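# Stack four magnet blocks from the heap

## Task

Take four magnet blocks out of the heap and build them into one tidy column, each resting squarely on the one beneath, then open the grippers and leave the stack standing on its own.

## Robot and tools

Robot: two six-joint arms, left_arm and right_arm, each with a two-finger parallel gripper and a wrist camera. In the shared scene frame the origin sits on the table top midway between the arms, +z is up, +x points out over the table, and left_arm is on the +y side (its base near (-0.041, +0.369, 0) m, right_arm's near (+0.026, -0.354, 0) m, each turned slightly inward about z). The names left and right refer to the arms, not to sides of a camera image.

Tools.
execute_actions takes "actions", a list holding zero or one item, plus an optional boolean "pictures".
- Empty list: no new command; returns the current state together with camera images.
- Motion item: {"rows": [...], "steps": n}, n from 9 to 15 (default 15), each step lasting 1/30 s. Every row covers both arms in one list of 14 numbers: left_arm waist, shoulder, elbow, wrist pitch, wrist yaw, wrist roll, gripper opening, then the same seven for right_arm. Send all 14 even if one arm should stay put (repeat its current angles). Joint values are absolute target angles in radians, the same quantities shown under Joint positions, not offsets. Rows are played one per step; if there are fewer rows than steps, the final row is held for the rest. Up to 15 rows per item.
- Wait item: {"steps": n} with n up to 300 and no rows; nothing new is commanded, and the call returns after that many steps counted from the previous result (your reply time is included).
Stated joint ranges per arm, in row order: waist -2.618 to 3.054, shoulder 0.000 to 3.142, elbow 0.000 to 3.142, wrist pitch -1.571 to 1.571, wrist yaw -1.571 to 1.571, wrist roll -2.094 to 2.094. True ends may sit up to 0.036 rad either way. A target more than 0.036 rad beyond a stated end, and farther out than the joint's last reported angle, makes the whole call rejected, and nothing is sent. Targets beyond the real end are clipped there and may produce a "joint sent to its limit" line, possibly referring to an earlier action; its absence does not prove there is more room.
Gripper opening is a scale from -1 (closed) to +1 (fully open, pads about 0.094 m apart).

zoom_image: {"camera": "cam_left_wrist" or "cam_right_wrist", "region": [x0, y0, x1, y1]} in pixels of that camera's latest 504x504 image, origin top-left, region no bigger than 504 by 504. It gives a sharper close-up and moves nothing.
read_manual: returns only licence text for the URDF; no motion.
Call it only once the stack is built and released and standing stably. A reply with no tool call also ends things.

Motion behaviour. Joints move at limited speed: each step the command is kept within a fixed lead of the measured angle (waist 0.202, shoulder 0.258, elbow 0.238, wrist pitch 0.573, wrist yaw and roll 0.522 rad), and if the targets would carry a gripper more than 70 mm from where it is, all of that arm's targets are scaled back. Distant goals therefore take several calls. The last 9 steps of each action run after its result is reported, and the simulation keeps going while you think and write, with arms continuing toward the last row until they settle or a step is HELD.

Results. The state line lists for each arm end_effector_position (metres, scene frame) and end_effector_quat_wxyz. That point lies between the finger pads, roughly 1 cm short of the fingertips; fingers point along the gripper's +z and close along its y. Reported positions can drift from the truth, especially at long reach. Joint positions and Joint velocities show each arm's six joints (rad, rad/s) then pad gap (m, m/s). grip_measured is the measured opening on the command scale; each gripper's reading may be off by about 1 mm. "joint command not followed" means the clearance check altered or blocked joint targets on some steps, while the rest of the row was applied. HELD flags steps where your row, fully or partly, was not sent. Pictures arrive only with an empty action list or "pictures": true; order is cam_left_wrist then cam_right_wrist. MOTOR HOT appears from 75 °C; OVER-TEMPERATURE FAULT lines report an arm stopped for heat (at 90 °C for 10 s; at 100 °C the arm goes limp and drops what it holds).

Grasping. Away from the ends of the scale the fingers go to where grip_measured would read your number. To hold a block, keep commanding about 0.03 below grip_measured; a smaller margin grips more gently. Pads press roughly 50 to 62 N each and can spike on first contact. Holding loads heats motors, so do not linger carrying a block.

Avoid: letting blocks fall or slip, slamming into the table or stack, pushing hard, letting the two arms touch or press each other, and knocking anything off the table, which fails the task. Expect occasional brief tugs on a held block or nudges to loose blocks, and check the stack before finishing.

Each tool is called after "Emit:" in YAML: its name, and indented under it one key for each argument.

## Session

Emit:
execute_actions:
  actions: []

Scene clock: 0.00 s of 5800.00 s.
left_arm: end_effector_position=(+0.1340, +0.5419, +0.3000) grip_measured=+1.000 end_effector_quat_wxyz=(+0.695, -0.344, +0.603, -0.188) | right_arm: end_effector_position=(+0.5360, -0.0516, +0.2178) grip_measured=+1.000 end_effector_quat_wxyz=(+0.694, -0.626, +0.334, +0.124)
Joint positions: left_arm=[ 1.344  0.63   0.429  0.334  1.286 -0.911  0.094] | right_arm=[ 0.477  2.209  1.513  0.686 -0.975 -0.912  0.094]
Joint velocities: left_arm=[ 0.002 -0.007  0.017  0.037  0.022  0.007  0.   ] | right_arm=[-0.007  0.007 -0.007  0.066 -0.022 -0.081  0.   ]

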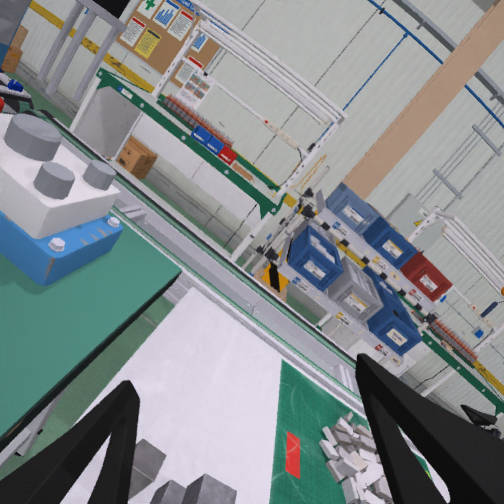

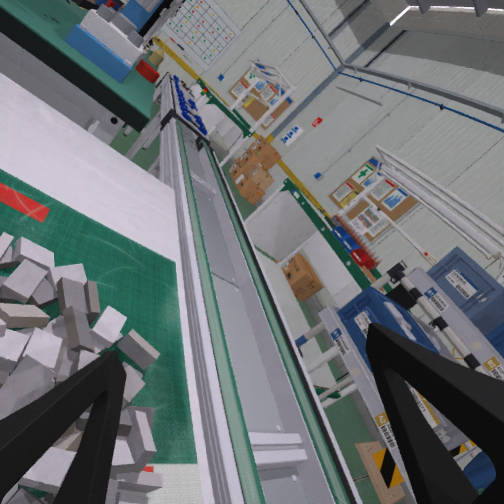

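Emit:
execute_actions:
  actions:
    - {"rows":[[-0.6,1.2,1.3,-1.0,0,0,1,0.3,1.4,1.3,-1,0,0,1]]}

Emit:
execute_actions:
  actions:
    - {"steps":30}

Emit:
execute_actions:
  actions:
    - {"rows":[[-0.65,2.05,2.0,-1.4,0,0,1,0.3,1.4,1.3,-1,0,0,1]]}

Emit:
execute_actions:
  actions:
    - {"steps":25}
  pictures: true

Scene clock: 0.77 s of 5800.00 s.
left_arm: end_effector_position=(+0.2044, +0.6289, +0.2733) grip_measured=+1.000 end_effector_quat_wxyz=(+0.569, -0.407, +0.710, -0.082) | right_arm: end_effector_position=(+0.5592, -0.1486, +0.1824) grip_measured=+1.000 end_effector_quat_wxyz=(+0.583, -0.454, +0.658, +0.144)
Joint positions: left_arm=[ 0.944  1.111  0.911 -0.264  0.709 -0.35   0.094] | right_arm=[ 0.375  2.001  1.345  0.301 -0.635 -0.578  0.094]
Joint velocities: left_arm=[-1.971  2.293  2.454 -2.894 -2.938  2.264  0.   ] | right_arm=[-0.73  -1.267 -0.53  -2.337  2.015  1.839  0.   ]
Steps of this call (steps 1 to 17: nothing new was sent; steps 18 to 23: the first 6 steps of this action). Readings (joint positions):
18: left_arm=[1.307 0.661 0.467 0.246 1.216 -0.828] | right_arm=[0.472 2.191 1.493 0.648 -0.932 -0.871]
19: left_arm=[1.232 0.743 0.547 0.138 1.118 -0.728] | right_arm=[0.463 2.157 1.453 0.587 -0.879 -0.818]
21: left_arm=[1.086 0.932 0.728 -0.065 0.916 -0.532] | right_arm=[0.425 2.083 1.388 0.453 -0.768 -0.706]
23: the state above

Scene clock: 1.77 s of 5800.00 s.
left_arm: end_effector_position=(+0.2535, +0.2403, +0.2530) grip_measured=+1.000 end_effector_quat_wxyz=(+0.327, +0.190, +0.923, -0.074) | right_arm: end_effector_position=(+0.3662, -0.3194, +0.1982) grip_measured=+1.000 end_effector_quat_wxyz=(+0.245, -0.053, +0.968, +0.014)
Joint positions: left_arm=[-0.607  1.205  1.29  -0.973  0.01  -0.007  0.094] | right_arm=[ 0.29   1.397  1.309 -0.987 -0.008 -0.011  0.094]
Joint velocities: left_arm=[-0.002 -0.007  0.007 -0.051 -0.007 -0.066  0.   ] | right_arm=[ 0.002  0.007  0.012 -0.051 -0.037  0.051  0.   ]
Kept back: nothing.
Steps of this call (steps 1 to 9: the last 9 steps of your previous action; steps 10 to 30: the robot went on to your last target). Readings (joint positions):
1: left_arm=[0.874 1.176 0.993 -0.367 0.603 -0.282] | right_arm=[0.351 1.954 1.330 0.217 -0.561 -0.507]
2: left_arm=[0.804 1.219 1.067 -0.473 0.497 -0.229] | right_arm=[0.329 1.905 1.320 0.132 -0.483 -0.436]
4: left_arm=[0.711 1.226 1.188 -0.682 0.266 -0.209] | right_arm=[0.297 1.798 1.310 -0.042 -0.341 -0.316]
8: left_arm=[0.564 1.184 1.281 -0.889 -0.017 -0.210] | right_arm=[0.284 1.568 1.309 -0.352 -0.176 -0.175]
30: the state above

Scene clock: 1.97 s of 5800.00 s.
left_arm: end_effector_position=(+0.3001, +0.2058, +0.2467) grip_measured=+1.000 end_effector_quat_wxyz=(+0.201, +0.214, +0.955, -0.049) | right_arm: end_effector_position=(+0.3655, -0.3195, +0.1979) grip_measured=+1.000 end_effector_quat_wxyz=(+0.243, -0.052, +0.968, +0.014)
Joint positions: left_arm=[-0.644  1.658  1.792 -1.289  0.006 -0.006  0.094] | right_arm=[ 0.291  1.397  1.309 -0.99  -0.007 -0.01   0.094]
Joint velocities: left_arm=[-0.022  2.571  2.635 -0.491  0.022 -0.022  0.   ] | right_arm=[ 0.002 -0.007  0.027 -0.081 -0.051 -0.066  0.   ]
Steps of this call (steps 1 to 6: the first 6 steps of this action). Readings (joint positions):
1: left_arm=[-0.611 1.242 1.339 -1.051 0.006 -0.007] | right_arm=[0.290 1.397 1.309 -0.988 -0.008 -0.011]
2: left_arm=[-0.621 1.312 1.428 -1.145 0.006 -0.007] | right_arm=[0.291 1.397 1.309 -0.988 -0.008 -0.011]
4: left_arm=[-0.638 1.480 1.610 -1.239 0.006 -0.006] | right_arm=[0.291 1.397 1.309 -0.989 -0.007 -0.010]
6: the state above

Scene clock: 2.80 s of 5800.00 s.
left_arm: end_effector_position=(+0.3369, +0.1881, +0.1473) grip_measured=+1.000 end_effector_quat_wxyz=(+0.055, +0.218, +0.974, -0.015) | right_arm: end_effector_position=(+0.3653, -0.3196, +0.1978) grip_measured=+1.000 end_effector_quat_wxyz=(+0.243, -0.052, +0.969, +0.014)
Joint positions: left_arm=[-0.644  2.051  1.977 -1.383  0.006 -0.006  0.094] | right_arm=[ 0.291  1.397  1.309 -0.991 -0.006 -0.009  0.094]
Joint velocities: left_arm=[-0.002 -0.002 -0.012 -0.037  0.037 -0.022  0.   ] | right_arm=[ 0.002  0.002  0.012 -0.081 -0.007  0.037  0.   ]
Kept back: nothing.
Steps of this call (steps 1 to 9: the last 9 steps of your previous action; steps 10 to 25: the robot went on to your last target). Readings (joint positions):
1: left_arm=[-0.644 1.746 1.878 -1.302 0.006 -0.006] | right_arm=[0.291 1.397 1.309 -0.990 -0.007 -0.010]
2: left_arm=[-0.644 1.828 1.943 -1.302 0.006 -0.006] | right_arm=[0.291 1.397 1.309 -0.990 -0.007 -0.010]
4: left_arm=[-0.644 1.957 1.993 -1.299 0.006 -0.006] | right_arm=[0.291 1.397 1.309 -0.990 -0.007 -0.010]
8: left_arm=[-0.644 2.099 1.981 -1.337 0.006 -0.006] | right_arm=[0.291 1.397 1.309 -0.990 -0.007 -0.009]
25: the state above

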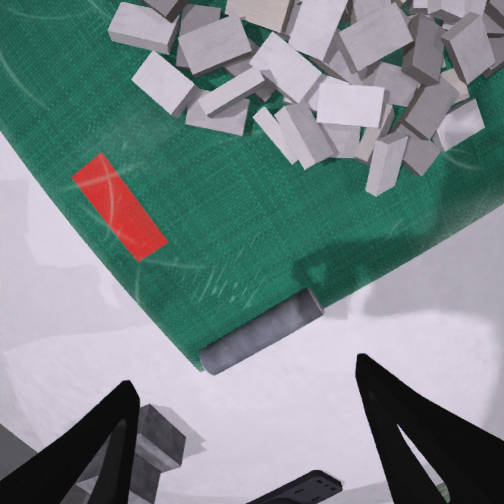

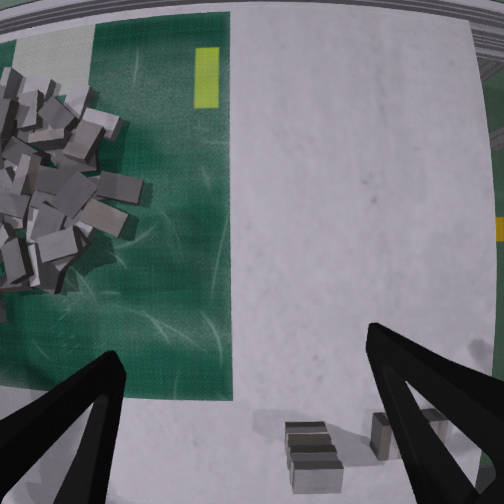

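Emit:
execute_actions:
  actions:
    - {"rows":[[-0.2,1.5,1.5,-1.2,0,0,1,0.72,2.05,2.0,-1.4,0,0,1]]}

Emit:
execute_actions:
  actions:
    - {"steps":25}
  pictures: true

Scene clock: 3.13 s of 5800.00 s.
left_arm: end_effector_position=(+0.3118, +0.2896, +0.1640) grip_measured=+1.000 end_effector_quat_wxyz=(+0.094, +0.105, +0.990, -0.018) | right_arm: end_effector_position=(+0.3873, -0.2033, +0.1799) grip_measured=+1.000 end_effector_quat_wxyz=(+0.121, -0.200, +0.972, +0.018)
Joint positions: left_arm=[-0.414  1.739  1.614 -1.255  0.016 -0.005  0.094] | right_arm=[ 0.594  1.813  1.756 -1.268  0.013 -0.007  0.094]
Joint velocities: left_arm=[ 1.712 -1.751 -1.433  0.051 -0.066 -0.007  0.   ] | right_arm=[ 1.458  2.249  2.078 -0.432 -0.007 -0.022  0.   ]
Steps of this call (steps 1 to 4: the robot went on to your last target; steps 5 to 10: the first 6 steps of this action). Readings (joint positions):
5: left_arm=[-0.632 2.024 1.936 -1.346 0.011 -0.006] | right_arm=[0.313 1.433 1.358 -1.069 0.007 -0.008]
6: left_arm=[-0.610 1.977 1.866 -1.308 0.017 -0.005] | right_arm=[0.362 1.500 1.445 -1.159 0.015 -0.007]
8: left_arm=[-0.527 1.865 1.733 -1.276 0.018 -0.005] | right_arm=[0.483 1.656 1.611 -1.235 0.014 -0.007]
10: the state above

Scene clock: 3.97 s of 5800.00 s.
left_arm: end_effector_position=(+0.2937, +0.3727, +0.2151) grip_measured=+1.000 end_effector_quat_wxyz=(+0.187, -0.005, +0.982, +0.004) | right_arm: end_effector_position=(+0.3858, -0.1427, +0.1376) grip_measured=+1.000 end_effector_quat_wxyz=(+0.039, -0.264, +0.964, +0.013)
Joint positions: left_arm=[-0.194  1.495  1.513 -1.214 -0.009 -0.005  0.094] | right_arm=[ 0.722  2.074  1.975 -1.389 -0.005 -0.007  0.094]
Joint velocities: left_arm=[ 0.007 -0.002 -0.017 -0.007  0.081 -0.007  0.   ] | right_arm=[ 0.002 -0.007 -0.022  0.051 -0.037 -0.007  0.   ]
Kept back: nothing.
Steps of this call (steps 1 to 9: the last 9 steps of your previous action; steps 10 to 25: the robot went on to your last target). Readings (joint positions):
1: left_arm=[-0.351 1.679 1.574 -1.254 0.014 -0.005] | right_arm=[0.642 1.896 1.836 -1.291 0.011 -0.007]
2: left_arm=[-0.288 1.622 1.544 -1.249 0.011 -0.005] | right_arm=[0.682 1.971 1.904 -1.298 0.007 -0.007]
4: left_arm=[-0.191 1.532 1.525 -1.245 -0.005 -0.005] | right_arm=[0.735 2.063 1.955 -1.297 -0.002 -0.007]
8: left_arm=[-0.182 1.477 1.525 -1.226 -0.013 -0.005] | right_arm=[0.748 2.103 1.956 -1.351 -0.007 -0.007]
25: the state above

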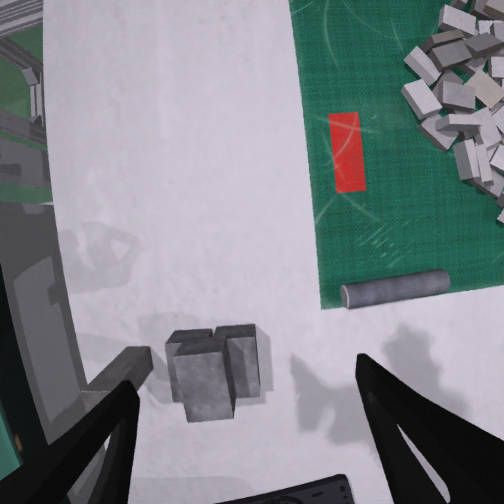

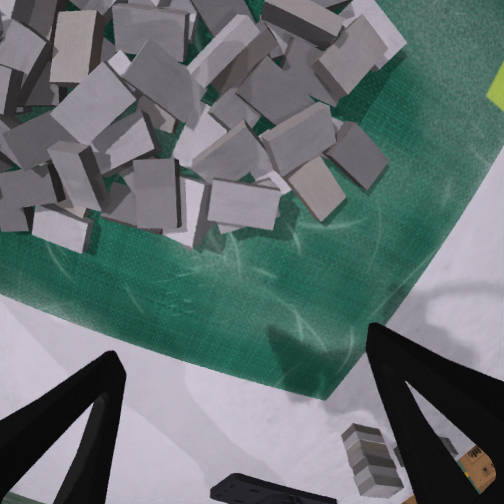

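Emit:
execute_actions:
  actions:
    - {"rows":[[-0.2,1.5,1.5,-1.2,0,0,1,0.7,2.12,1.95,-1.3,0,1.82,-0.2],[-0.2,1.5,1.5,-1.2,0,0,1,0.7,2.16,1.93,-1.26,0,1.82,-0.2],[-0.2,1.5,1.5,-1.2,0,0,1,0.7,2.18,1.93,-1.25,0,1.82,-0.2],[-0.2,1.5,1.5,-1.2,0,0,1,0.7,2.2,1.93,-1.25,0,1.82,-0.2],[-0.2,1.5,1.5,-1.2,0,0,1,0.7,2.22,1.93,-1.25,0,1.82,-0.2]]}

Emit:
execute_actions:
  actions:
    - {"steps":30}
  pictures: true

Scene clock: 4.57 s of 5800.00 s.
left_arm: end_effector_position=(+0.2939, +0.3727, +0.2152) grip_measured=+1.000 end_effector_quat_wxyz=(+0.187, -0.005, +0.982, +0.004) | right_arm: end_effector_position=(+0.4053, -0.1379, +0.0960) grip_measured=-0.190 end_effector_quat_wxyz=(+0.026, +0.027, +0.999, +0.019)
Joint positions: left_arm=[-0.194  1.495  1.513 -1.213 -0.009 -0.005  0.094] | right_arm=[ 0.709  2.169  1.957 -1.295 -0.005  0.57   0.038]
Joint velocities: left_arm=[-0.017  0.002 -0.007  0.022  0.022 -0.081  0.   ] | right_arm=[-0.076  0.789 -0.154  0.447 -0.007  2.762 -0.018]
Steps of this call (steps 1 to 12: the robot went on to your last target; steps 13 to 18: the first 6 steps of this action). Readings (joint positions):
13: left_arm=[-0.194 1.495 1.513 -1.213 -0.009 -0.005] | right_arm=[0.722 2.077 1.973 -1.383 -0.005 0.073]
14: left_arm=[-0.194 1.495 1.513 -1.213 -0.009 -0.005] | right_arm=[0.720 2.084 1.970 -1.365 -0.005 0.173]
16: left_arm=[-0.194 1.495 1.513 -1.213 -0.009 -0.005] | right_arm=[0.715 2.117 1.965 -1.325 -0.005 0.371]
18: the state above

Scene clock: 5.57 s of 5800.00 s.
left_arm: end_effector_position=(+0.2939, +0.3727, +0.2152) grip_measured=+1.000 end_effector_quat_wxyz=(+0.187, -0.005, +0.982, +0.004) | right_arm: end_effector_position=(+0.4043, -0.1404, +0.0544) grip_measured=-0.198 end_effector_quat_wxyz=(-0.004, +0.604, +0.797, -0.003)
Joint positions: left_arm=[-0.194  1.495  1.513 -1.213 -0.009 -0.005  0.094] | right_arm=[ 0.706  2.249  1.925 -1.256 -0.005  1.807  0.038]
Joint velocities: left_arm=[-0.012 -0.002 -0.017 -0.051 -0.007 -0.037  0.   ] | right_arm=[-0.012  0.017 -0.002 -0.007 -0.022  0.095 -0.001]
Kept back: nothing.
Steps of this call (steps 1 to 9: the last 9 steps of your previous action; steps 10 to 30: the robot went on to your last target). Readings (joint positions):
1: left_arm=[-0.194 1.495 1.513 -1.213 -0.009 -0.005] | right_arm=[0.707 2.195 1.951 -1.283 -0.005 0.668]
2: left_arm=[-0.194 1.495 1.513 -1.213 -0.009 -0.005] | right_arm=[0.706 2.218 1.943 -1.275 -0.005 0.768]
4: left_arm=[-0.194 1.495 1.513 -1.213 -0.009 -0.005] | right_arm=[0.706 2.248 1.930 -1.268 -0.005 0.966]
8: left_arm=[-0.194 1.495 1.513 -1.213 -0.009 -0.005] | right_arm=[0.706 2.255 1.925 -1.264 -0.005 1.362]
30: the state above

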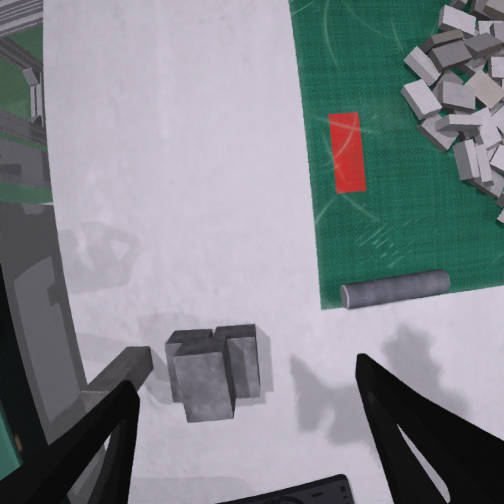

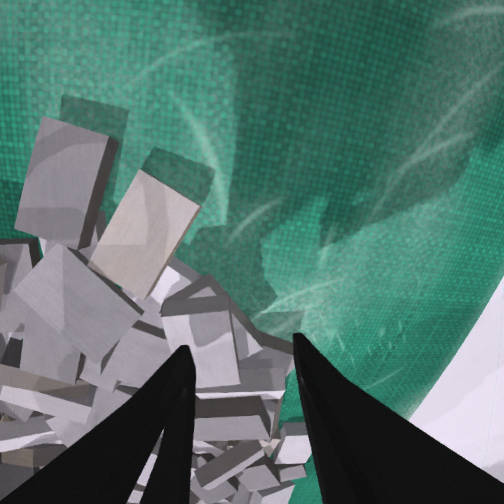

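Emit:
execute_actions:
  actions:
    - {"rows":[[-0.2,1.5,1.5,-1.2,0,0,1,0.73,2.25,1.98,-1.25,0,1.86,-0.25],[-0.2,1.5,1.5,-1.2,0,0,1,0.752,2.28,2.02,-1.25,0,1.86,-0.25],[-0.2,1.5,1.5,-1.2,0,0,1,0.752,2.31,2.05,-1.25,0,1.86,-0.25]]}

Emit:
execute_actions:
  actions:
    - {"steps":18}
  pictures: true

Scene clock: 6.17 s of 5800.00 s.
left_arm: end_effector_position=(+0.2939, +0.3727, +0.2152) grip_measured=+1.000 end_effector_quat_wxyz=(+0.187, -0.005, +0.982, +0.004) | right_arm: end_effector_position=(+0.4184, -0.1154, +0.0585) grip_measured=-0.248 end_effector_quat_wxyz=(+0.007, +0.603, +0.797, +0.023)
Joint positions: left_arm=[-0.194  1.495  1.513 -1.213 -0.009 -0.005  0.094] | right_arm=[ 0.738  2.297  2.02  -1.245 -0.003  1.839  0.035]
Joint velocities: left_arm=[-0.012  0.007 -0.007 -0.022 -0.037  0.007  0.   ] | right_arm=[ 0.217  0.129  0.1    0.095  0.037  0.007 -0.001]
Steps of this call (steps 1 to 12: the robot went on to your last target; steps 13 to 18: the first 6 steps of this action). Readings (joint positions):
13: left_arm=[-0.194 1.495 1.513 -1.213 -0.009 -0.005] | right_arm=[0.707 2.250 1.929 -1.257 -0.005 1.816]
14: left_arm=[-0.194 1.495 1.513 -1.213 -0.009 -0.005] | right_arm=[0.710 2.257 1.945 -1.262 -0.004 1.824]
16: left_arm=[-0.194 1.495 1.513 -1.213 -0.009 -0.005] | right_arm=[0.723 2.283 1.997 -1.258 -0.003 1.833]
18: the state above

Scene clock: 6.77 s of 5800.00 s.
left_arm: end_effector_position=(+0.2939, +0.3727, +0.2152) grip_measured=+1.000 end_effector_quat_wxyz=(+0.187, -0.005, +0.982, +0.004) | right_arm: end_effector_position=(+0.4149, -0.1091, +0.0537) grip_measured=-0.248 end_effector_quat_wxyz=(+0.006, +0.601, +0.799, +0.019)
Joint positions: left_arm=[-0.194  1.495  1.513 -1.213 -0.009 -0.005  0.094] | right_arm=[ 0.754  2.31   2.023 -1.244 -0.003  1.85   0.035]
Joint velocities: left_arm=[-0.022  0.002 -0.017 -0.022 -0.007  0.007  0.   ] | right_arm=[ 0.002 -0.002 -0.007 -0.066  0.007 -0.022 -0.001]
Kept back: nothing.
Steps of this call (steps 1 to 9: the last 9 steps of your previous action; steps 10 to 18: the robot went on to your last target). Readings (joint positions):
1: left_arm=[-0.194 1.495 1.513 -1.213 -0.009 -0.005] | right_arm=[0.745 2.301 2.023 -1.244 -0.003 1.841]
2: left_arm=[-0.194 1.495 1.513 -1.213 -0.009 -0.005] | right_arm=[0.750 2.303 2.023 -1.244 -0.003 1.843]
4: left_arm=[-0.194 1.495 1.513 -1.213 -0.009 -0.005] | right_arm=[0.754 2.308 2.023 -1.244 -0.003 1.846]
8: left_arm=[-0.194 1.495 1.513 -1.213 -0.009 -0.005] | right_arm=[0.754 2.310 2.023 -1.244 -0.003 1.848]
18: the state above

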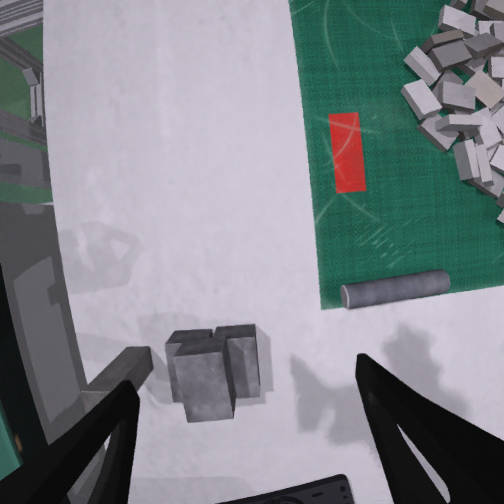

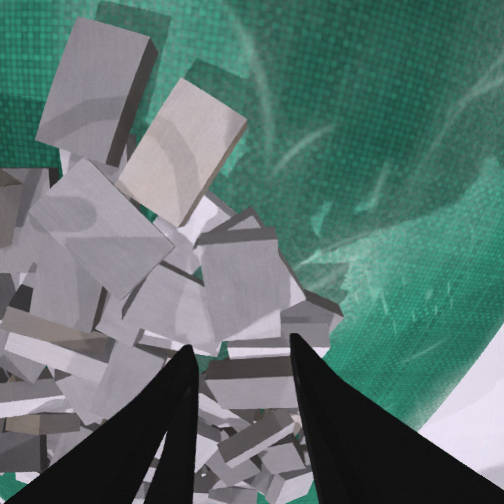

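Emit:
execute_actions:
  actions:
    - {"rows":[[-0.2,1.5,1.5,-1.2,0,0,1,0.724,2.33,2.04,-1.25,0,1.86,-0.25]]}

Emit:
execute_actions:
  actions:
    - {"steps":12}
  pictures: true

Scene clock: 7.27 s of 5800.00 s.
left_arm: end_effector_position=(+0.2939, +0.3727, +0.2152) grip_measured=+1.000 end_effector_quat_wxyz=(+0.187, -0.005, +0.982, +0.004) | right_arm: end_effector_position=(+0.4188, -0.1175, +0.0468) grip_measured=-0.248 end_effector_quat_wxyz=(+0.003, +0.610, +0.793, +0.012)
Joint positions: left_arm=[-0.194  1.495  1.513 -1.213 -0.009 -0.005  0.094] | right_arm=[ 0.734  2.326  2.023 -1.244 -0.004  1.85   0.035]
Joint velocities: left_arm=[ 0.007 -0.002 -0.002 -0.051 -0.051 -0.066  0.   ] | right_arm=[-0.095  0.085 -0.002  0.007  0.051 -0.022  0.001]
Steps of this call (steps 1 to 9: the robot went on to your last target; steps 10 to 15: the first 6 steps of this action). Readings (joint positions):
10: left_arm=[-0.194 1.495 1.513 -1.213 -0.009 -0.005] | right_arm=[0.753 2.311 2.023 -1.244 -0.004 1.850]
11: left_arm=[-0.194 1.495 1.513 -1.213 -0.009 -0.005] | right_arm=[0.751 2.313 2.023 -1.244 -0.004 1.850]
13: left_arm=[-0.194 1.495 1.513 -1.213 -0.009 -0.005] | right_arm=[0.742 2.319 2.023 -1.244 -0.004 1.850]
15: the state above

Scene clock: 7.67 s of 5800.00 s.
left_arm: end_effector_position=(+0.2939, +0.3727, +0.2152) grip_measured=+1.000 end_effector_quat_wxyz=(+0.187, -0.005, +0.982, +0.004) | right_arm: end_effector_position=(+0.4200, -0.1205, +0.0441) grip_measured=-0.248 end_effector_quat_wxyz=(+0.002, +0.612, +0.791, +0.009)
Joint positions: left_arm=[-0.194  1.495  1.513 -1.213 -0.009 -0.005  0.094] | right_arm=[ 0.727  2.332  2.023 -1.244 -0.004  1.85   0.035]
Joint velocities: left_arm=[-0.007  0.007 -0.032 -0.022 -0.007 -0.022  0.   ] | right_arm=[-0.007 -0.012 -0.017 -0.037  0.007  0.007  0.001]
Kept back: nothing.
Steps of this call (steps 1 to 9: the last 9 steps of your previous action; steps 10 to 12: the robot went on to your last target). Readings (joint positions):
1: left_arm=[-0.194 1.495 1.513 -1.213 -0.009 -0.005] | right_arm=[0.731 2.328 2.023 -1.244 -0.004 1.850]
2: left_arm=[-0.194 1.495 1.513 -1.213 -0.009 -0.005] | right_arm=[0.728 2.330 2.023 -1.244 -0.004 1.850]
4: left_arm=[-0.194 1.495 1.513 -1.213 -0.009 -0.005] | right_arm=[0.727 2.332 2.023 -1.244 -0.004 1.850]
8: left_arm=[-0.194 1.495 1.513 -1.213 -0.009 -0.005] | right_arm=[0.727 2.332 2.023 -1.244 -0.004 1.850]
12: the state above

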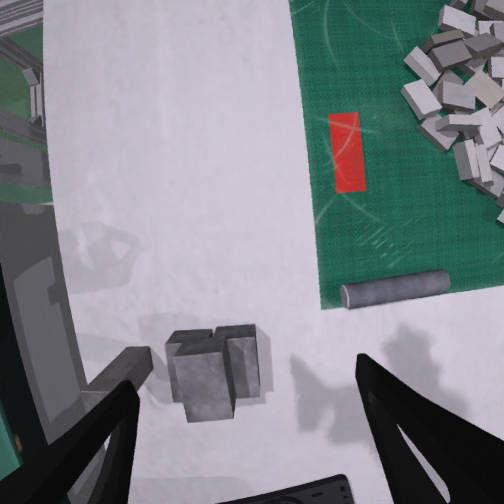

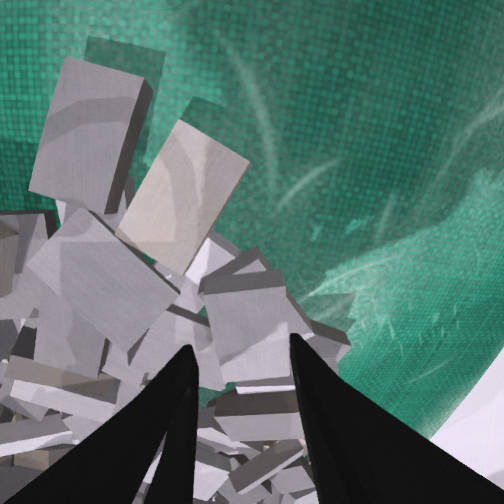

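Emit:
execute_actions:
  actions:
    - {"rows":[[-0.2,1.5,1.5,-1.2,0,0,1,0.724,2.33,2.04,-1.27,0,1.82,-0.25],[-0.2,1.5,1.5,-1.2,0,0,1,0.724,2.33,2.04,-1.27,0,1.82,-0.25],[-0.2,1.5,1.5,-1.2,0,0,1,0.724,2.33,2.04,-1.27,0,1.82,-0.25],[-0.2,1.5,1.5,-1.2,0,0,1,0.724,2.352,2.04,-1.27,0,1.82,-0.25]]}

Emit:
execute_actions:
  actions:
    - {"rows":[[-0.2,1.5,1.5,-1.2,0,0,1,0.724,2.352,2.04,-1.27,0,1.82,-0.52]]}
  pictures: true

Scene clock: 8.13 s of 5800.00 s.
left_arm: end_effector_position=(+0.2939, +0.3727, +0.2152) grip_measured=+1.000 end_effector_quat_wxyz=(+0.187, -0.005, +0.982, +0.004) | right_arm: end_effector_position=(+0.4180, -0.1217, +0.0416) grip_measured=-0.248 end_effector_quat_wxyz=(-0.001, +0.606, +0.795, +0.003)
Joint positions: left_arm=[-0.194  1.495  1.513 -1.213 -0.009 -0.005  0.094] | right_arm=[ 0.727  2.337  2.023 -1.251 -0.004  1.835  0.035]
Joint velocities: left_arm=[ 0.012 -0.017  0.002  0.022  0.037 -0.007  0.   ] | right_arm=[ 0.002  0.095 -0.012  0.007 -0.11  -0.037 -0.001]
Steps of this call (steps 1 to 8: the robot went on to your last target; steps 9 to 14: the first 6 steps of this action). Readings (joint positions):
9: left_arm=[-0.194 1.495 1.513 -1.213 -0.009 -0.005] | right_arm=[0.727 2.332 2.023 -1.244 -0.004 1.847]
10: left_arm=[-0.194 1.495 1.513 -1.213 -0.009 -0.005] | right_arm=[0.727 2.332 2.023 -1.246 -0.004 1.844]
12: left_arm=[-0.194 1.495 1.513 -1.213 -0.009 -0.005] | right_arm=[0.727 2.333 2.023 -1.250 -0.004 1.839]
14: the state above

Scene clock: 8.63 s of 5800.00 s.
left_arm: end_effector_position=(+0.2939, +0.3727, +0.2152) grip_measured=+1.000 end_effector_quat_wxyz=(+0.187, -0.005, +0.982, +0.004) | right_arm: end_effector_position=(+0.4158, -0.1229, +0.0386) grip_measured=-0.485 end_effector_quat_wxyz=(-0.004, +0.604, +0.797, -0.004)
Joint positions: left_arm=[-0.194  1.495  1.513 -1.213 -0.009 -0.005  0.094] | right_arm=[ 0.727  2.344  2.023 -1.259 -0.004  1.83   0.024]
Joint velocities: left_arm=[ 0.012 -0.002 -0.007 -0.022 -0.037  0.081  0.   ] | right_arm=[ 0.007 -0.007 -0.002 -0.007  0.007 -0.066  0.   ]
Steps of this call (steps 1 to 9: the last 9 steps of your previous action; steps 10 to 15: the first 6 steps of this action). Readings (joint positions):
10: left_arm=[-0.194 1.495 1.513 -1.213 -0.009 -0.005] | right_arm=[0.727 2.344 2.023 -1.259 -0.004 1.830]
11: left_arm=[-0.194 1.495 1.513 -1.213 -0.009 -0.005] | right_arm=[0.727 2.344 2.023 -1.259 -0.004 1.830]
13: left_arm=[-0.194 1.495 1.513 -1.213 -0.009 -0.005] | right_arm=[0.727 2.344 2.023 -1.259 -0.004 1.830]
15: the state above

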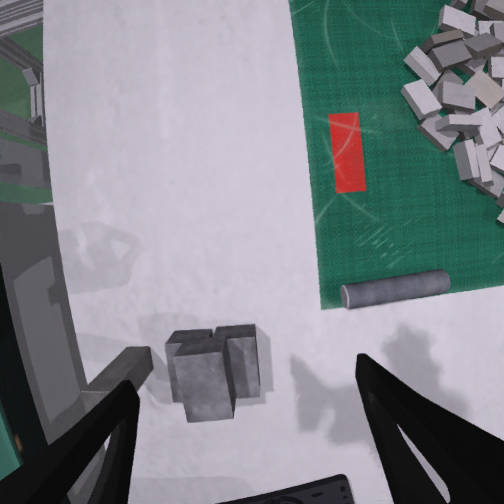

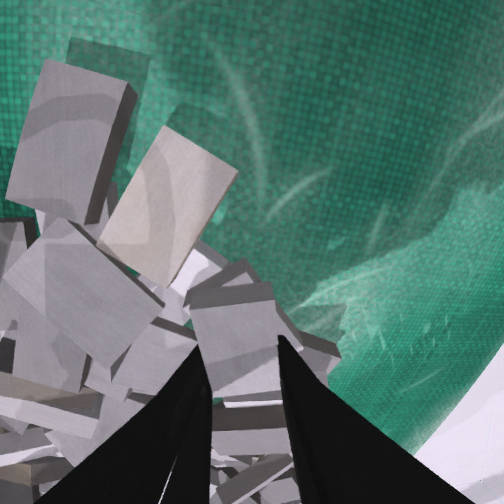

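Emit:
execute_actions:
  actions:
    - {"rows":[[-0.2,1.5,1.5,-1.2,0,0,1,0.724,2.28,2.04,-1.27,0,1.82,-0.53],[-0.2,1.5,1.5,-1.2,0,0,1,0.724,2.26,2.04,-1.27,0,1.82,-0.53],[-0.2,1.5,1.5,-1.2,0,0,1,0.724,2.24,2.0,-1.26,0,1.82,-0.53],[-0.2,1.5,1.5,-1.2,0,0,1,0.72,2.2,1.94,-1.24,0,1.82,-0.53],[-0.2,1.5,1.5,-1.2,0,0,1,0.71,2.16,1.87,-1.22,0,1.56,-0.53],[-0.2,1.5,1.5,-1.2,0,0,1,0.7,2.12,1.8,-1.2,0,1.56,-0.53],[-0.2,1.5,1.5,-1.2,0,0,1,0.69,2.08,1.73,-1.17,0,1.56,-0.53],[-0.2,1.5,1.5,-1.2,0,0,1,0.68,2.04,1.66,-1.14,0,1.56,-0.53],[-0.2,1.5,1.5,-1.2,0,0,1,0.67,2.01,1.6,-1.11,0,1.56,-0.53],[-0.2,1.5,1.5,-1.2,0,0,1,0.66,2.0,1.55,-1.06,0,1.56,-0.53]]}

Emit:
execute_actions:
  actions:
    - {"rows":[[-0.2,1.5,1.5,-1.2,0,0,1,0.66,2.02,1.48,-0.985,0,1.56,-0.53]]}

Emit:
execute_actions:
  actions:
    - {"steps":15}
  pictures: true

Scene clock: 9.40 s of 5800.00 s.
left_arm: end_effector_position=(+0.2939, +0.3727, +0.2152) grip_measured=+1.000 end_effector_quat_wxyz=(+0.187, -0.005, +0.982, +0.004) | right_arm: end_effector_position=(+0.4051, -0.1303, +0.0563) grip_measured=-0.485 end_effector_quat_wxyz=(+0.004, +0.570, +0.821, +0.013)
Joint positions: left_arm=[-0.194  1.495  1.513 -1.213 -0.009 -0.005  0.094] | right_arm=[ 0.725  2.234  1.906 -1.216 -0.004  1.744  0.024]
Joint velocities: left_arm=[ 0.007 -0.017  0.012 -0.022  0.022  0.007  0.   ] | right_arm=[-0.061 -1.263 -1.619  0.403 -0.051 -1.165 -0.001]
Steps of this call (steps 1 to 9: the last 9 steps of your previous action; steps 10 to 15: the robot went on to your last target; steps 16 to 17: nothing new was sent; steps 18 to 23: the first 6 steps of this action). Readings (joint positions):
18: left_arm=[-0.194 1.495 1.513 -1.213 -0.009 -0.005] | right_arm=[0.727 2.342 2.023 -1.259 -0.004 1.830]
19: left_arm=[-0.194 1.495 1.513 -1.213 -0.009 -0.005] | right_arm=[0.727 2.337 2.023 -1.260 -0.004 1.830]
21: left_arm=[-0.194 1.495 1.513 -1.213 -0.009 -0.005] | right_arm=[0.727 2.307 1.998 -1.246 -0.004 1.830]
23: the state above

Scene clock: 9.90 s of 5800.00 s.
left_arm: end_effector_position=(+0.2939, +0.3727, +0.2152) grip_measured=+1.000 end_effector_quat_wxyz=(+0.187, -0.005, +0.982, +0.004) | right_arm: end_effector_position=(+0.3641, -0.1848, +0.0324) grip_measured=-0.485 end_effector_quat_wxyz=(-0.000, +0.529, +0.849, +0.002)
Joint positions: left_arm=[-0.194  1.495  1.513 -1.213 -0.009 -0.005  0.094] | right_arm=[ 0.656  2.028  1.487 -1.026 -0.003  1.576  0.024]
Joint velocities: left_arm=[-0.002  0.002 -0.012 -0.051  0.081 -0.066  0.   ] | right_arm=[ 0.002  0.095 -0.1    0.095 -0.051 -0.066 -0.001]
Steps of this call (steps 1 to 9: the last 9 steps of your previous action; steps 10 to 15: the first 6 steps of this action). Readings (joint positions):
10: left_arm=[-0.194 1.495 1.513 -1.213 -0.009 -0.005] | right_arm=[0.656 2.012 1.543 -1.095 -0.003 1.589]
11: left_arm=[-0.194 1.495 1.513 -1.213 -0.009 -0.005] | right_arm=[0.656 2.012 1.527 -1.070 -0.003 1.585]
13: left_arm=[-0.194 1.495 1.513 -1.213 -0.009 -0.005] | right_arm=[0.656 2.019 1.499 -1.040 -0.003 1.579]
15: the state above

Scene clock: 10.40 s of 5800.00 s.
left_arm: end_effector_position=(+0.2939, +0.3727, +0.2152) grip_measured=+1.000 end_effector_quat_wxyz=(+0.187, -0.005, +0.982, +0.004) | right_arm: end_effector_position=(+0.3705, -0.1816, +0.0307) grip_measured=-0.485 end_effector_quat_wxyz=(+0.007, +0.526, +0.850, +0.014)
Joint positions: left_arm=[-0.194  1.495  1.513 -1.213 -0.009 -0.005  0.094] | right_arm=[ 0.656  2.031  1.484 -0.992 -0.003  1.57   0.024]
Joint velocities: left_arm=[ 0.012 -0.022 -0.022 -0.051  0.007  0.007  0.   ] | right_arm=[ 0.012 -0.012 -0.012 -0.007  0.037  0.007  0.   ]
Kept back: nothing.
Steps of this call (steps 1 to 9: the last 9 steps of your previous action; steps 10 to 15: the robot went on to your last target). Readings (joint positions):
1: left_arm=[-0.194 1.495 1.513 -1.213 -0.009 -0.005] | right_arm=[0.656 2.030 1.484 -1.021 -0.003 1.574]
2: left_arm=[-0.194 1.495 1.513 -1.213 -0.009 -0.005] | right_arm=[0.656 2.031 1.484 -1.016 -0.003 1.574]
4: left_arm=[-0.194 1.495 1.513 -1.213 -0.009 -0.005] | right_arm=[0.656 2.031 1.484 -1.007 -0.003 1.572]
8: left_arm=[-0.194 1.495 1.513 -1.213 -0.009 -0.005] | right_arm=[0.656 2.031 1.484 -0.996 -0.003 1.571]
15: the state above

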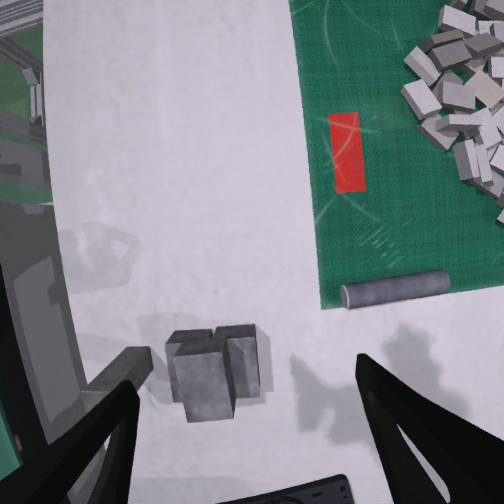

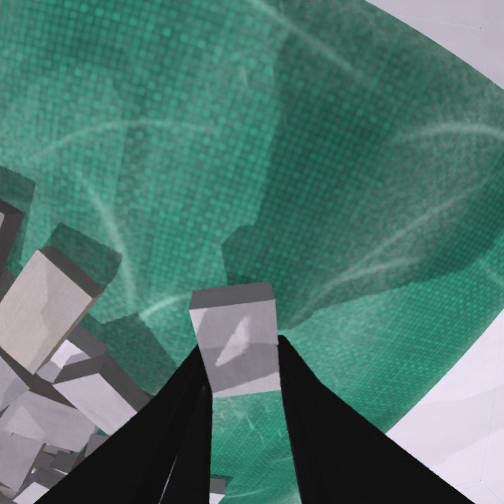

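Emit:
execute_actions:
  actions:
    - {"rows":[[-0.2,1.5,1.5,-1.2,0,0,1,0.66,2.045,1.48,-0.985,0,1.56,-0.53],[-0.2,1.5,1.5,-1.2,0,0,1,0.66,2.068,1.48,-0.985,0,1.56,-0.53]]}

Emit:
execute_actions:
  actions:
    - {"rows":[[-0.2,1.5,1.5,-1.2,0,0,1,0.66,2.068,1.48,-0.985,0,1.56,-0.1]],"steps":10}

Emit:
execute_actions:
  actions:
    - {"rows":[[-0.2,1.5,1.5,-1.2,0,0,1,0.66,2.0,1.6,-1.15,0,1.56,-0.1]],"steps":10}

Emit:
execute_actions:
  actions:
    - {"rows":[[-0.2,1.5,1.5,-1.2,0,0,1,0.65,2.05,1.68,-1.17,0,2.09,-0.1],[-0.2,1.5,1.5,-1.2,0,0,1,0.64,2.1,1.76,-1.2,0,2.09,-0.1],[-0.2,1.5,1.5,-1.2,0,0,1,0.63,2.15,1.84,-1.22,0,2.09,-0.1],[-0.2,1.5,1.5,-1.2,0,0,1,0.62,2.2,1.92,-1.24,0,2.09,-0.1],[-0.2,1.5,1.5,-1.2,0,0,1,0.615,2.25,2.0,-1.26,0,2.09,-0.1],[-0.2,1.5,1.5,-1.2,0,0,1,0.615,2.3,2.07,-1.28,0,2.09,-0.1],[-0.2,1.5,1.5,-1.2,0,0,1,0.615,2.33,2.12,-1.29,0,2.09,-0.1],[-0.2,1.5,1.5,-1.2,0,0,1,0.615,2.36,2.12,-1.29,0,2.12,-0.1]]}

Emit:
execute_actions:
  actions:
    - {"steps":20}
  pictures: true

Scene clock: 11.67 s of 5800.00 s.
left_arm: end_effector_position=(+0.2939, +0.3727, +0.2152) grip_measured=+1.000 end_effector_quat_wxyz=(+0.187, -0.005, +0.982, +0.004) | right_arm: end_effector_position=(+0.3683, -0.1827, +0.0184) grip_measured=-0.485 end_effector_quat_wxyz=(-0.001, +0.526, +0.850, +0.001)
Joint positions: left_arm=[-0.194  1.495  1.513 -1.213 -0.009 -0.005  0.094] | right_arm=[ 0.656  2.064  1.484 -0.989 -0.003  1.57   0.024]
Joint velocities: left_arm=[-0.017  0.012  0.002 -0.051 -0.051  0.022  0.   ] | right_arm=[-0.002  0.193  0.017 -0.051 -0.066 -0.007  0.001]
Steps of this call (steps 1 to 15: the robot went on to your last target; steps 16 to 32: nothing new was sent; steps 33 to 38: the first 6 steps of this action). Readings (joint positions):
33: left_arm=[-0.194 1.495 1.513 -1.213 -0.009 -0.005] | right_arm=[0.656 2.032 1.484 -0.992 -0.003 1.570]
34: left_arm=[-0.194 1.495 1.513 -1.213 -0.009 -0.005] | right_arm=[0.656 2.035 1.484 -0.991 -0.003 1.570]
36: left_arm=[-0.194 1.495 1.513 -1.213 -0.009 -0.005] | right_arm=[0.656 2.049 1.484 -0.989 -0.003 1.570]
38: the state above

Scene clock: 12.00 s of 5800.00 s.
left_arm: end_effector_position=(+0.2939, +0.3727, +0.2152) grip_measured=+1.000 end_effector_quat_wxyz=(+0.187, -0.005, +0.982, +0.004) | right_arm: end_effector_position=(+0.3677, -0.1830, +0.0161) grip_measured=-0.290 end_effector_quat_wxyz=(-0.003, +0.526, +0.850, -0.002)
Joint positions: left_arm=[-0.194  1.495  1.513 -1.213 -0.009 -0.005  0.094] | right_arm=[ 0.656  2.071  1.484 -0.989 -0.003  1.57   0.033]
Joint velocities: left_arm=[ 0.002 -0.012  0.007 -0.022 -0.037 -0.037  0.   ] | right_arm=[-0.007 -0.007  0.017  0.007 -0.037 -0.051  0.378]
Steps of this call (steps 1 to 9: the last 9 steps of your previous action; step 10: the first step of this action). Readings (joint positions):
10: the state above

Scene clock: 12.33 s of 5800.00 s.
left_arm: end_effector_position=(+0.2939, +0.3727, +0.2152) grip_measured=+1.000 end_effector_quat_wxyz=(+0.187, -0.005, +0.982, +0.004) | right_arm: end_effector_position=(+0.3669, -0.1834, +0.0199) grip_measured=-0.102 end_effector_quat_wxyz=(-0.005, +0.526, +0.850, -0.005)
Joint positions: left_arm=[-0.194  1.495  1.513 -1.213 -0.009 -0.005  0.094] | right_arm=[ 0.656  2.07   1.498 -1.013 -0.003  1.57   0.042]
Joint velocities: left_arm=[-0.002  0.002 -0.002 -0.066  0.037  0.051  0.   ] | right_arm=[-0.012 -0.007  0.613 -1.106 -0.037 -0.066 -0.   ]
Steps of this call (steps 1 to 9: the last 9 steps of your previous action; step 10: the first step of this action). Readings (joint positions):
10: the state above

Scene clock: 12.83 s of 5800.00 s.
left_arm: end_effector_position=(+0.2939, +0.3727, +0.2152) grip_measured=+1.000 end_effector_quat_wxyz=(+0.187, -0.005, +0.982, +0.004) | right_arm: end_effector_position=(+0.4293, -0.1609, +0.0733) grip_measured=-0.102 end_effector_quat_wxyz=(+0.012, +0.679, +0.733, +0.035)
Joint positions: left_arm=[-0.194  1.495  1.513 -1.213 -0.009 -0.005  0.094] | right_arm=[ 0.639  2.208  1.929 -1.218 -0.003  1.939  0.042]
Joint velocities: left_arm=[-0.012  0.007 -0.002 -0.037  0.007 -0.007  0.   ] | right_arm=[-0.188  1.37   2.298 -0.154  0.066  0.916  0.   ]
joint sent to its limit (right arm) — the command would take joint 6 (wrist roll) past its upper limit, so that joint was sent only as far as its limit.
Steps of this call (steps 1 to 9: the last 9 steps of your previous action; steps 10 to 15: the first 6 steps of this action). Readings (joint positions):
10: left_arm=[-0.194 1.495 1.513 -1.213 -0.009 -0.005] | right_arm=[0.656 2.018 1.595 -1.131 -0.003 1.650]
11: left_arm=[-0.194 1.495 1.513 -1.213 -0.009 -0.005] | right_arm=[0.656 2.039 1.634 -1.159 -0.003 1.736]
13: left_arm=[-0.194 1.495 1.513 -1.213 -0.009 -0.005] | right_arm=[0.650 2.113 1.767 -1.201 -0.003 1.860]
15: the state above

Scene clock: 13.50 s of 5800.00 s.
left_arm: end_effector_position=(+0.2939, +0.3727, +0.2152) grip_measured=+1.000 end_effector_quat_wxyz=(+0.187, -0.005, +0.982, +0.004) | right_arm: end_effector_position=(+0.4508, -0.1625, +0.0423) grip_measured=-0.102 end_effector_quat_wxyz=(+0.002, +0.736, +0.677, +0.007)
Joint positions: left_arm=[-0.194  1.495  1.513 -1.213 -0.009 -0.005  0.094] | right_arm=[ 0.616  2.376  2.094 -1.273 -0.002  2.075  0.042]
Joint velocities: left_arm=[-0.002 -0.007  0.002  0.037 -0.066 -0.007  0.   ] | right_arm=[-0.012 -0.002 -0.027  0.007 -0.051  0.007  0.001]
joint sent to its limit (right arm) — the command would take joint 6 (wrist roll) past its upper limit, so that joint was sent only as far as its limit.
Kept back: nothing.
Steps of this call (steps 1 to 9: the last 9 steps of your previous action; steps 10 to 20: the robot went on to your last target). Readings (joint positions):
1: left_arm=[-0.194 1.495 1.513 -1.213 -0.009 -0.005] | right_arm=[0.633 2.252 2.002 -1.221 -0.003 1.967]
2: left_arm=[-0.194 1.495 1.513 -1.213 -0.009 -0.005] | right_arm=[0.627 2.290 2.054 -1.219 -0.003 1.988]
4: left_arm=[-0.194 1.495 1.513 -1.213 -0.009 -0.005] | right_arm=[0.619 2.334 2.092 -1.220 -0.003 2.020]
8: left_arm=[-0.194 1.495 1.513 -1.213 -0.009 -0.005] | right_arm=[0.617 2.374 2.094 -1.252 -0.003 2.054]
20: the state above

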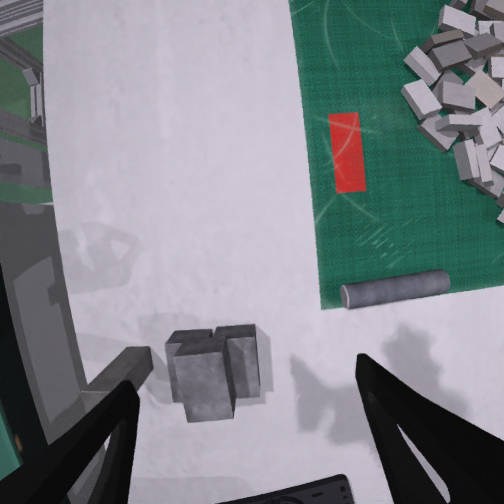

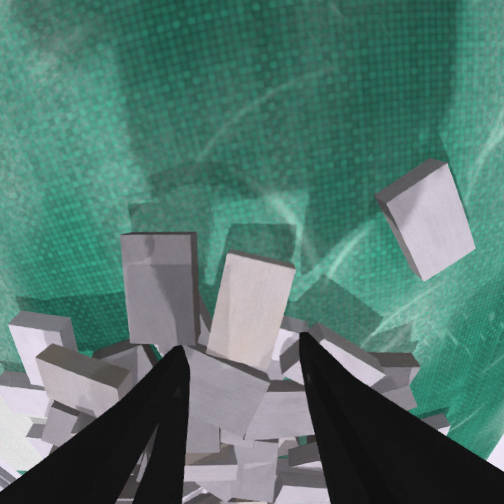

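Emit:
execute_actions:
  actions:
    - {"rows":[[-0.2,1.5,1.5,-1.2,0,0,1,0.615,2.39,2.11,-1.3,0,2.08,-0.18],[-0.2,1.5,1.5,-1.2,0,0,1,0.615,2.414,2.11,-1.3,0,2.08,-0.18]]}

Emit:
execute_actions:
  actions:
    - {"rows":[[-0.2,1.5,1.5,-1.2,0,0,1,0.615,2.414,2.11,-1.3,0,2.08,-0.3],[-0.2,1.5,1.5,-1.2,0,0,1,0.615,2.414,2.11,-1.3,0,2.08,-0.4],[-0.2,1.5,1.5,-1.2,0,0,1,0.615,2.414,2.11,-1.3,0,2.08,-0.53]]}
  pictures: true

Scene clock: 14.17 s of 5800.00 s.
left_arm: end_effector_position=(+0.2939, +0.3727, +0.2152) grip_measured=+1.000 end_effector_quat_wxyz=(+0.187, -0.005, +0.982, +0.004) | right_arm: end_effector_position=(+0.4484, -0.1651, +0.0381) grip_measured=-0.178 end_effector_quat_wxyz=(+0.002, +0.736, +0.677, -0.003)
Joint positions: left_arm=[-0.194  1.495  1.513 -1.213 -0.009 -0.005  0.094] | right_arm=[ 0.616  2.386  2.094 -1.283  0.005  2.076  0.039]
Joint velocities: left_arm=[ 0.007  0.012 -0.002  0.022  0.037 -0.007  0.   ] | right_arm=[-0.007  0.002  0.002 -0.066  0.007  0.051 -0.001]
joint sent to its limit (right arm) — the command would take joint 6 (wrist roll) past its upper limit, so that joint was sent only as far as its limit.
Steps of this call (steps 1 to 14: the robot went on to your last target; steps 15 to 20: the first 6 steps of this action). Readings (joint positions):
15: left_arm=[-0.194 1.495 1.513 -1.213 -0.009 -0.005] | right_arm=[0.616 2.377 2.094 -1.275 -0.002 2.076]
16: left_arm=[-0.194 1.495 1.513 -1.213 -0.009 -0.005] | right_arm=[0.616 2.380 2.094 -1.276 -0.002 2.076]
18: left_arm=[-0.194 1.495 1.513 -1.213 -0.009 -0.005] | right_arm=[0.616 2.386 2.094 -1.281 0.003 2.076]
20: the state above

Scene clock: 14.67 s of 5800.00 s.
left_arm: end_effector_position=(+0.2939, +0.3727, +0.2152) grip_measured=+1.000 end_effector_quat_wxyz=(+0.187, -0.005, +0.982, +0.004) | right_arm: end_effector_position=(+0.4466, -0.1659, +0.0337) grip_measured=-0.527 end_effector_quat_wxyz=(-0.001, +0.736, +0.677, -0.010)
Joint positions: left_arm=[-0.194  1.495  1.513 -1.213 -0.009 -0.005  0.094] | right_arm=[ 0.616  2.396  2.094 -1.288  0.005  2.076  0.022]
Joint velocities: left_arm=[ 0.007 -0.017  0.002 -0.066  0.037  0.081  0.   ] | right_arm=[ 0.002  0.12  -0.002 -0.007  0.022  0.022 -0.001]
Steps of this call (steps 1 to 9: the last 9 steps of your previous action; steps 10 to 15: the first 6 steps of this action). Readings (joint positions):
10: left_arm=[-0.194 1.495 1.513 -1.213 -0.009 -0.005] | right_arm=[0.616 2.386 2.094 -1.283 0.007 2.076]
11: left_arm=[-0.194 1.495 1.513 -1.213 -0.009 -0.005] | right_arm=[0.616 2.386 2.094 -1.283 0.007 2.076]
13: left_arm=[-0.194 1.495 1.513 -1.213 -0.009 -0.005] | right_arm=[0.616 2.389 2.094 -1.283 0.006 2.076]
15: the state above

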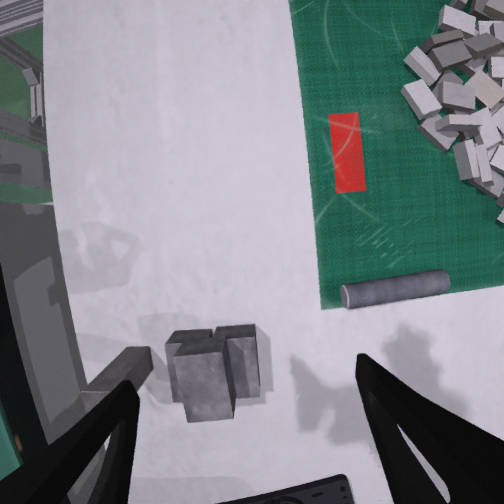

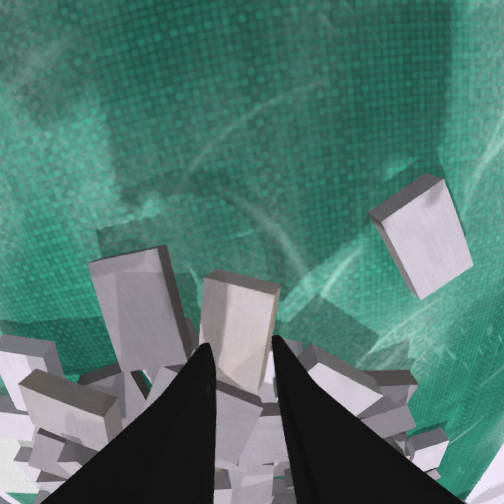

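Emit:
execute_actions:
  actions:
    - {"rows":[[-0.2,1.5,1.5,-1.2,0,0,1,0.6,2.375,2.11,-1.29,0,2.08,-0.28]],"steps":10}

Emit:
execute_actions:
  actions:
    - {"rows":[[-0.2,1.5,1.5,-1.2,0,0,1,0.6,2.418,2.11,-1.29,0,2.08,-0.28]]}

Emit:
execute_actions:
  actions:
    - {"rows":[[-0.2,1.5,1.5,-1.2,0,0,1,0.6,2.418,2.11,-1.29,0,2.08,-0.4],[-0.2,1.5,1.5,-1.2,0,0,1,0.6,2.418,2.11,-1.29,0,2.08,-0.53]]}
  pictures: true

Scene clock: 15.07 s of 5800.00 s.
left_arm: end_effector_position=(+0.2939, +0.3727, +0.2152) grip_measured=+1.000 end_effector_quat_wxyz=(+0.187, -0.005, +0.982, +0.004) | right_arm: end_effector_position=(+0.4462, -0.1664, +0.0314) grip_measured=-0.394 end_effector_quat_wxyz=(-0.002, +0.737, +0.676, -0.012)
Joint positions: left_arm=[-0.194  1.495  1.513 -1.213 -0.009 -0.005  0.094] | right_arm=[ 0.615  2.401  2.094 -1.288  0.005  2.076  0.028]
Joint velocities: left_arm=[ 0.012 -0.017 -0.027  0.022  0.007 -0.022  0.   ] | right_arm=[ 0.002 -0.007 -0.007 -0.095  0.007  0.022  0.229]
Steps of this call (steps 1 to 9: the last 9 steps of your previous action; steps 10 to 11: the robot went on to your last target; step 12: the first step of this action). Readings (joint positions):
12: the state above

Scene clock: 15.57 s of 5800.00 s.
left_arm: end_effector_position=(+0.2939, +0.3727, +0.2152) grip_measured=+1.000 end_effector_quat_wxyz=(+0.187, -0.005, +0.982, +0.004) | right_arm: end_effector_position=(+0.4464, -0.1693, +0.0275) grip_measured=-0.282 end_effector_quat_wxyz=(-0.004, +0.739, +0.674, -0.017)
Joint positions: left_arm=[-0.194  1.495  1.513 -1.213 -0.009 -0.005  0.094] | right_arm=[ 0.608  2.41   2.094 -1.289  0.002  2.076  0.034]
Joint velocities: left_arm=[-0.007 -0.007 -0.002  0.007  0.037 -0.066  0.   ] | right_arm=[-0.012  0.007  0.007 -0.051 -0.007 -0.007  0.   ]
Steps of this call (steps 1 to 9: the last 9 steps of your previous action; steps 10 to 15: the first 6 steps of this action). Readings (joint positions):
10: left_arm=[-0.194 1.495 1.513 -1.213 -0.009 -0.005] | right_arm=[0.608 2.402 2.094 -1.289 0.002 2.076]
11: left_arm=[-0.194 1.495 1.513 -1.213 -0.009 -0.005] | right_arm=[0.608 2.403 2.094 -1.289 0.002 2.076]
13: left_arm=[-0.194 1.495 1.513 -1.213 -0.009 -0.005] | right_arm=[0.608 2.408 2.094 -1.289 0.002 2.076]
15: the state above

Scene clock: 16.07 s of 5800.00 s.
left_arm: end_effector_position=(+0.2939, +0.3727, +0.2152) grip_measured=+1.000 end_effector_quat_wxyz=(+0.187, -0.005, +0.982, +0.004) | right_arm: end_effector_position=(+0.4474, -0.1689, +0.0275) grip_measured=-0.528 end_effector_quat_wxyz=(-0.004, +0.739, +0.674, -0.015)
Joint positions: left_arm=[-0.194  1.495  1.513 -1.213 -0.009 -0.005  0.094] | right_arm=[ 0.608  2.41   2.094 -1.285  0.002  2.076  0.022]
Joint velocities: left_arm=[-0.002  0.002 -0.032 -0.022 -0.037  0.066  0.   ] | right_arm=[-0.017 -0.002 -0.012 -0.007 -0.007 -0.066  0.   ]
Steps of this call (steps 1 to 9: the last 9 steps of your previous action; steps 10 to 15: the first 6 steps of this action). Readings (joint positions):
10: left_arm=[-0.194 1.495 1.513 -1.213 -0.009 -0.005] | right_arm=[0.608 2.410 2.094 -1.288 0.002 2.076]
11: left_arm=[-0.194 1.495 1.513 -1.213 -0.009 -0.005] | right_arm=[0.608 2.410 2.094 -1.286 0.002 2.076]
13: left_arm=[-0.194 1.495 1.513 -1.213 -0.009 -0.005] | right_arm=[0.608 2.410 2.094 -1.285 0.002 2.076]
15: the state above

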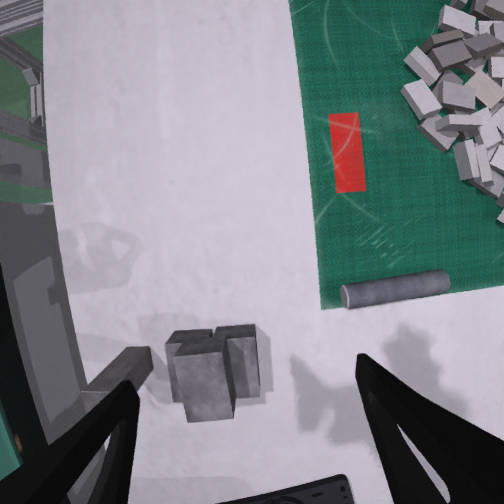

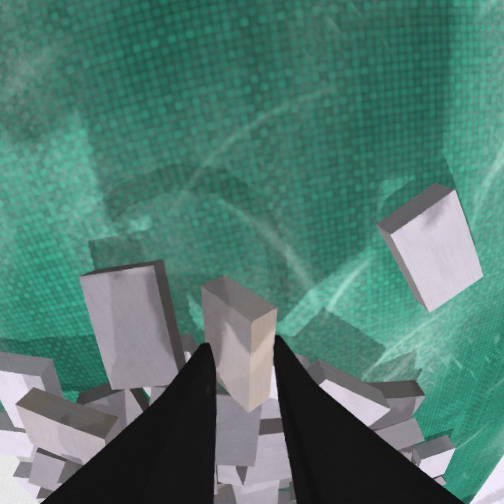

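It tipped; open and shift outward.

Emit:
execute_actions:
  actions:
    - {"rows":[[-0.2,1.5,1.5,-1.2,0,0,1,0.6,2.37,2.11,-1.29,0,2.08,-0.2]],"steps":10}

Emit:
execute_actions:
  actions:
    - {"rows":[[-0.2,1.5,1.5,-1.2,0,0,1,0.585,2.37,2.11,-1.26,0,2.08,-0.2]]}

Emit:
execute_actions:
  actions:
    - {"steps":10}
  pictures: true

Scene clock: 16.40 s of 5800.00 s.
left_arm: end_effector_position=(+0.2939, +0.3727, +0.2152) grip_measured=+1.000 end_effector_quat_wxyz=(+0.187, -0.005, +0.982, +0.004) | right_arm: end_effector_position=(+0.4474, -0.1689, +0.0275) grip_measured=-0.370 end_effector_quat_wxyz=(-0.004, +0.739, +0.674, -0.015)
Joint positions: left_arm=[-0.194  1.495  1.513 -1.213 -0.009 -0.005  0.094] | right_arm=[ 0.608  2.41   2.094 -1.285  0.002  2.076  0.03 ]
Joint velocities: left_arm=[-0.022 -0.012  0.017  0.007 -0.037 -0.081  0.   ] | right_arm=[ 0.012  0.002 -0.027  0.051 -0.022 -0.066  0.34 ]
Steps of this call (steps 1 to 9: the last 9 steps of your previous action; step 10: the first step of this action). Readings (joint positions):
10: the state above

Scene clock: 16.90 s of 5800.00 s.
left_arm: end_effector_position=(+0.2939, +0.3727, +0.2152) grip_measured=+1.000 end_effector_quat_wxyz=(+0.187, -0.005, +0.982, +0.004) | right_arm: end_effector_position=(+0.4485, -0.1729, +0.0275) grip_measured=-0.202 end_effector_quat_wxyz=(-0.007, +0.743, +0.670, -0.015)
Joint positions: left_arm=[-0.194  1.495  1.513 -1.213 -0.009 -0.005  0.094] | right_arm=[ 0.597  2.41   2.094 -1.287 -0.003  2.076  0.037]
Joint velocities: left_arm=[-0.007 -0.017 -0.007  0.022  0.007 -0.022  0.   ] | right_arm=[-0.071 -0.012  0.017 -0.081  0.007  0.022 -0.001]
Steps of this call (steps 1 to 9: the last 9 steps of your previous action; steps 10 to 15: the first 6 steps of this action). Readings (joint positions):
10: left_arm=[-0.194 1.495 1.513 -1.213 -0.009 -0.005] | right_arm=[0.607 2.410 2.094 -1.290 -0.000 2.076]
11: left_arm=[-0.194 1.495 1.513 -1.213 -0.009 -0.005] | right_arm=[0.606 2.410 2.094 -1.289 -0.002 2.076]
13: left_arm=[-0.194 1.495 1.513 -1.213 -0.009 -0.005] | right_arm=[0.602 2.410 2.094 -1.288 -0.003 2.076]
15: the state above

Scene clock: 17.23 s of 5800.00 s.
left_arm: end_effector_position=(+0.2939, +0.3727, +0.2152) grip_measured=+1.000 end_effector_quat_wxyz=(+0.187, -0.005, +0.982, +0.004) | right_arm: end_effector_position=(+0.4497, -0.1743, +0.0275) grip_measured=-0.202 end_effector_quat_wxyz=(-0.006, +0.744, +0.668, -0.014)
Joint positions: left_arm=[-0.194  1.495  1.513 -1.213 -0.009 -0.005  0.094] | right_arm=[ 0.593  2.41   2.094 -1.285 -0.003  2.076  0.037]
Joint velocities: left_arm=[-0.032 -0.007  0.017  0.066 -0.007 -0.081  0.   ] | right_arm=[-0.007 -0.007  0.002  0.022 -0.037 -0.007  0.   ]
Kept back: nothing.
Steps of this call (steps 1 to 9: the last 9 steps of your previous action; step 10: the robot went on to your last target). Readings (joint positions):
1: left_arm=[-0.194 1.495 1.513 -1.213 -0.009 -0.005] | right_arm=[0.596 2.410 2.094 -1.286 -0.003 2.076]
2: left_arm=[-0.194 1.495 1.513 -1.213 -0.009 -0.005] | right_arm=[0.594 2.410 2.094 -1.286 -0.003 2.076]
4: left_arm=[-0.194 1.495 1.513 -1.213 -0.009 -0.005] | right_arm=[0.593 2.410 2.094 -1.285 -0.003 2.076]
8: left_arm=[-0.194 1.495 1.513 -1.213 -0.009 -0.005] | right_arm=[0.593 2.410 2.094 -1.285 -0.003 2.076]
10: the state above

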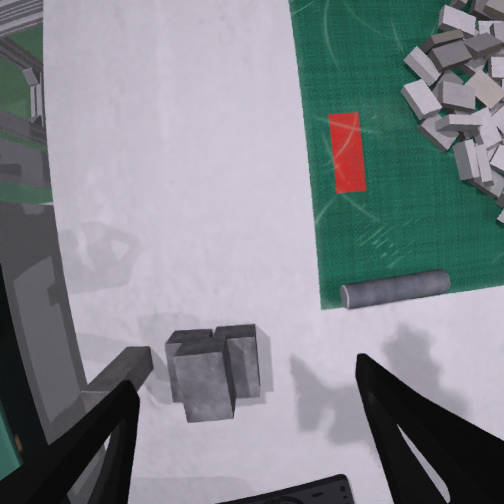

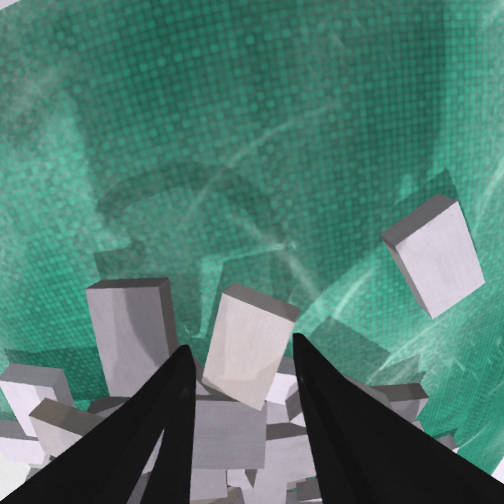

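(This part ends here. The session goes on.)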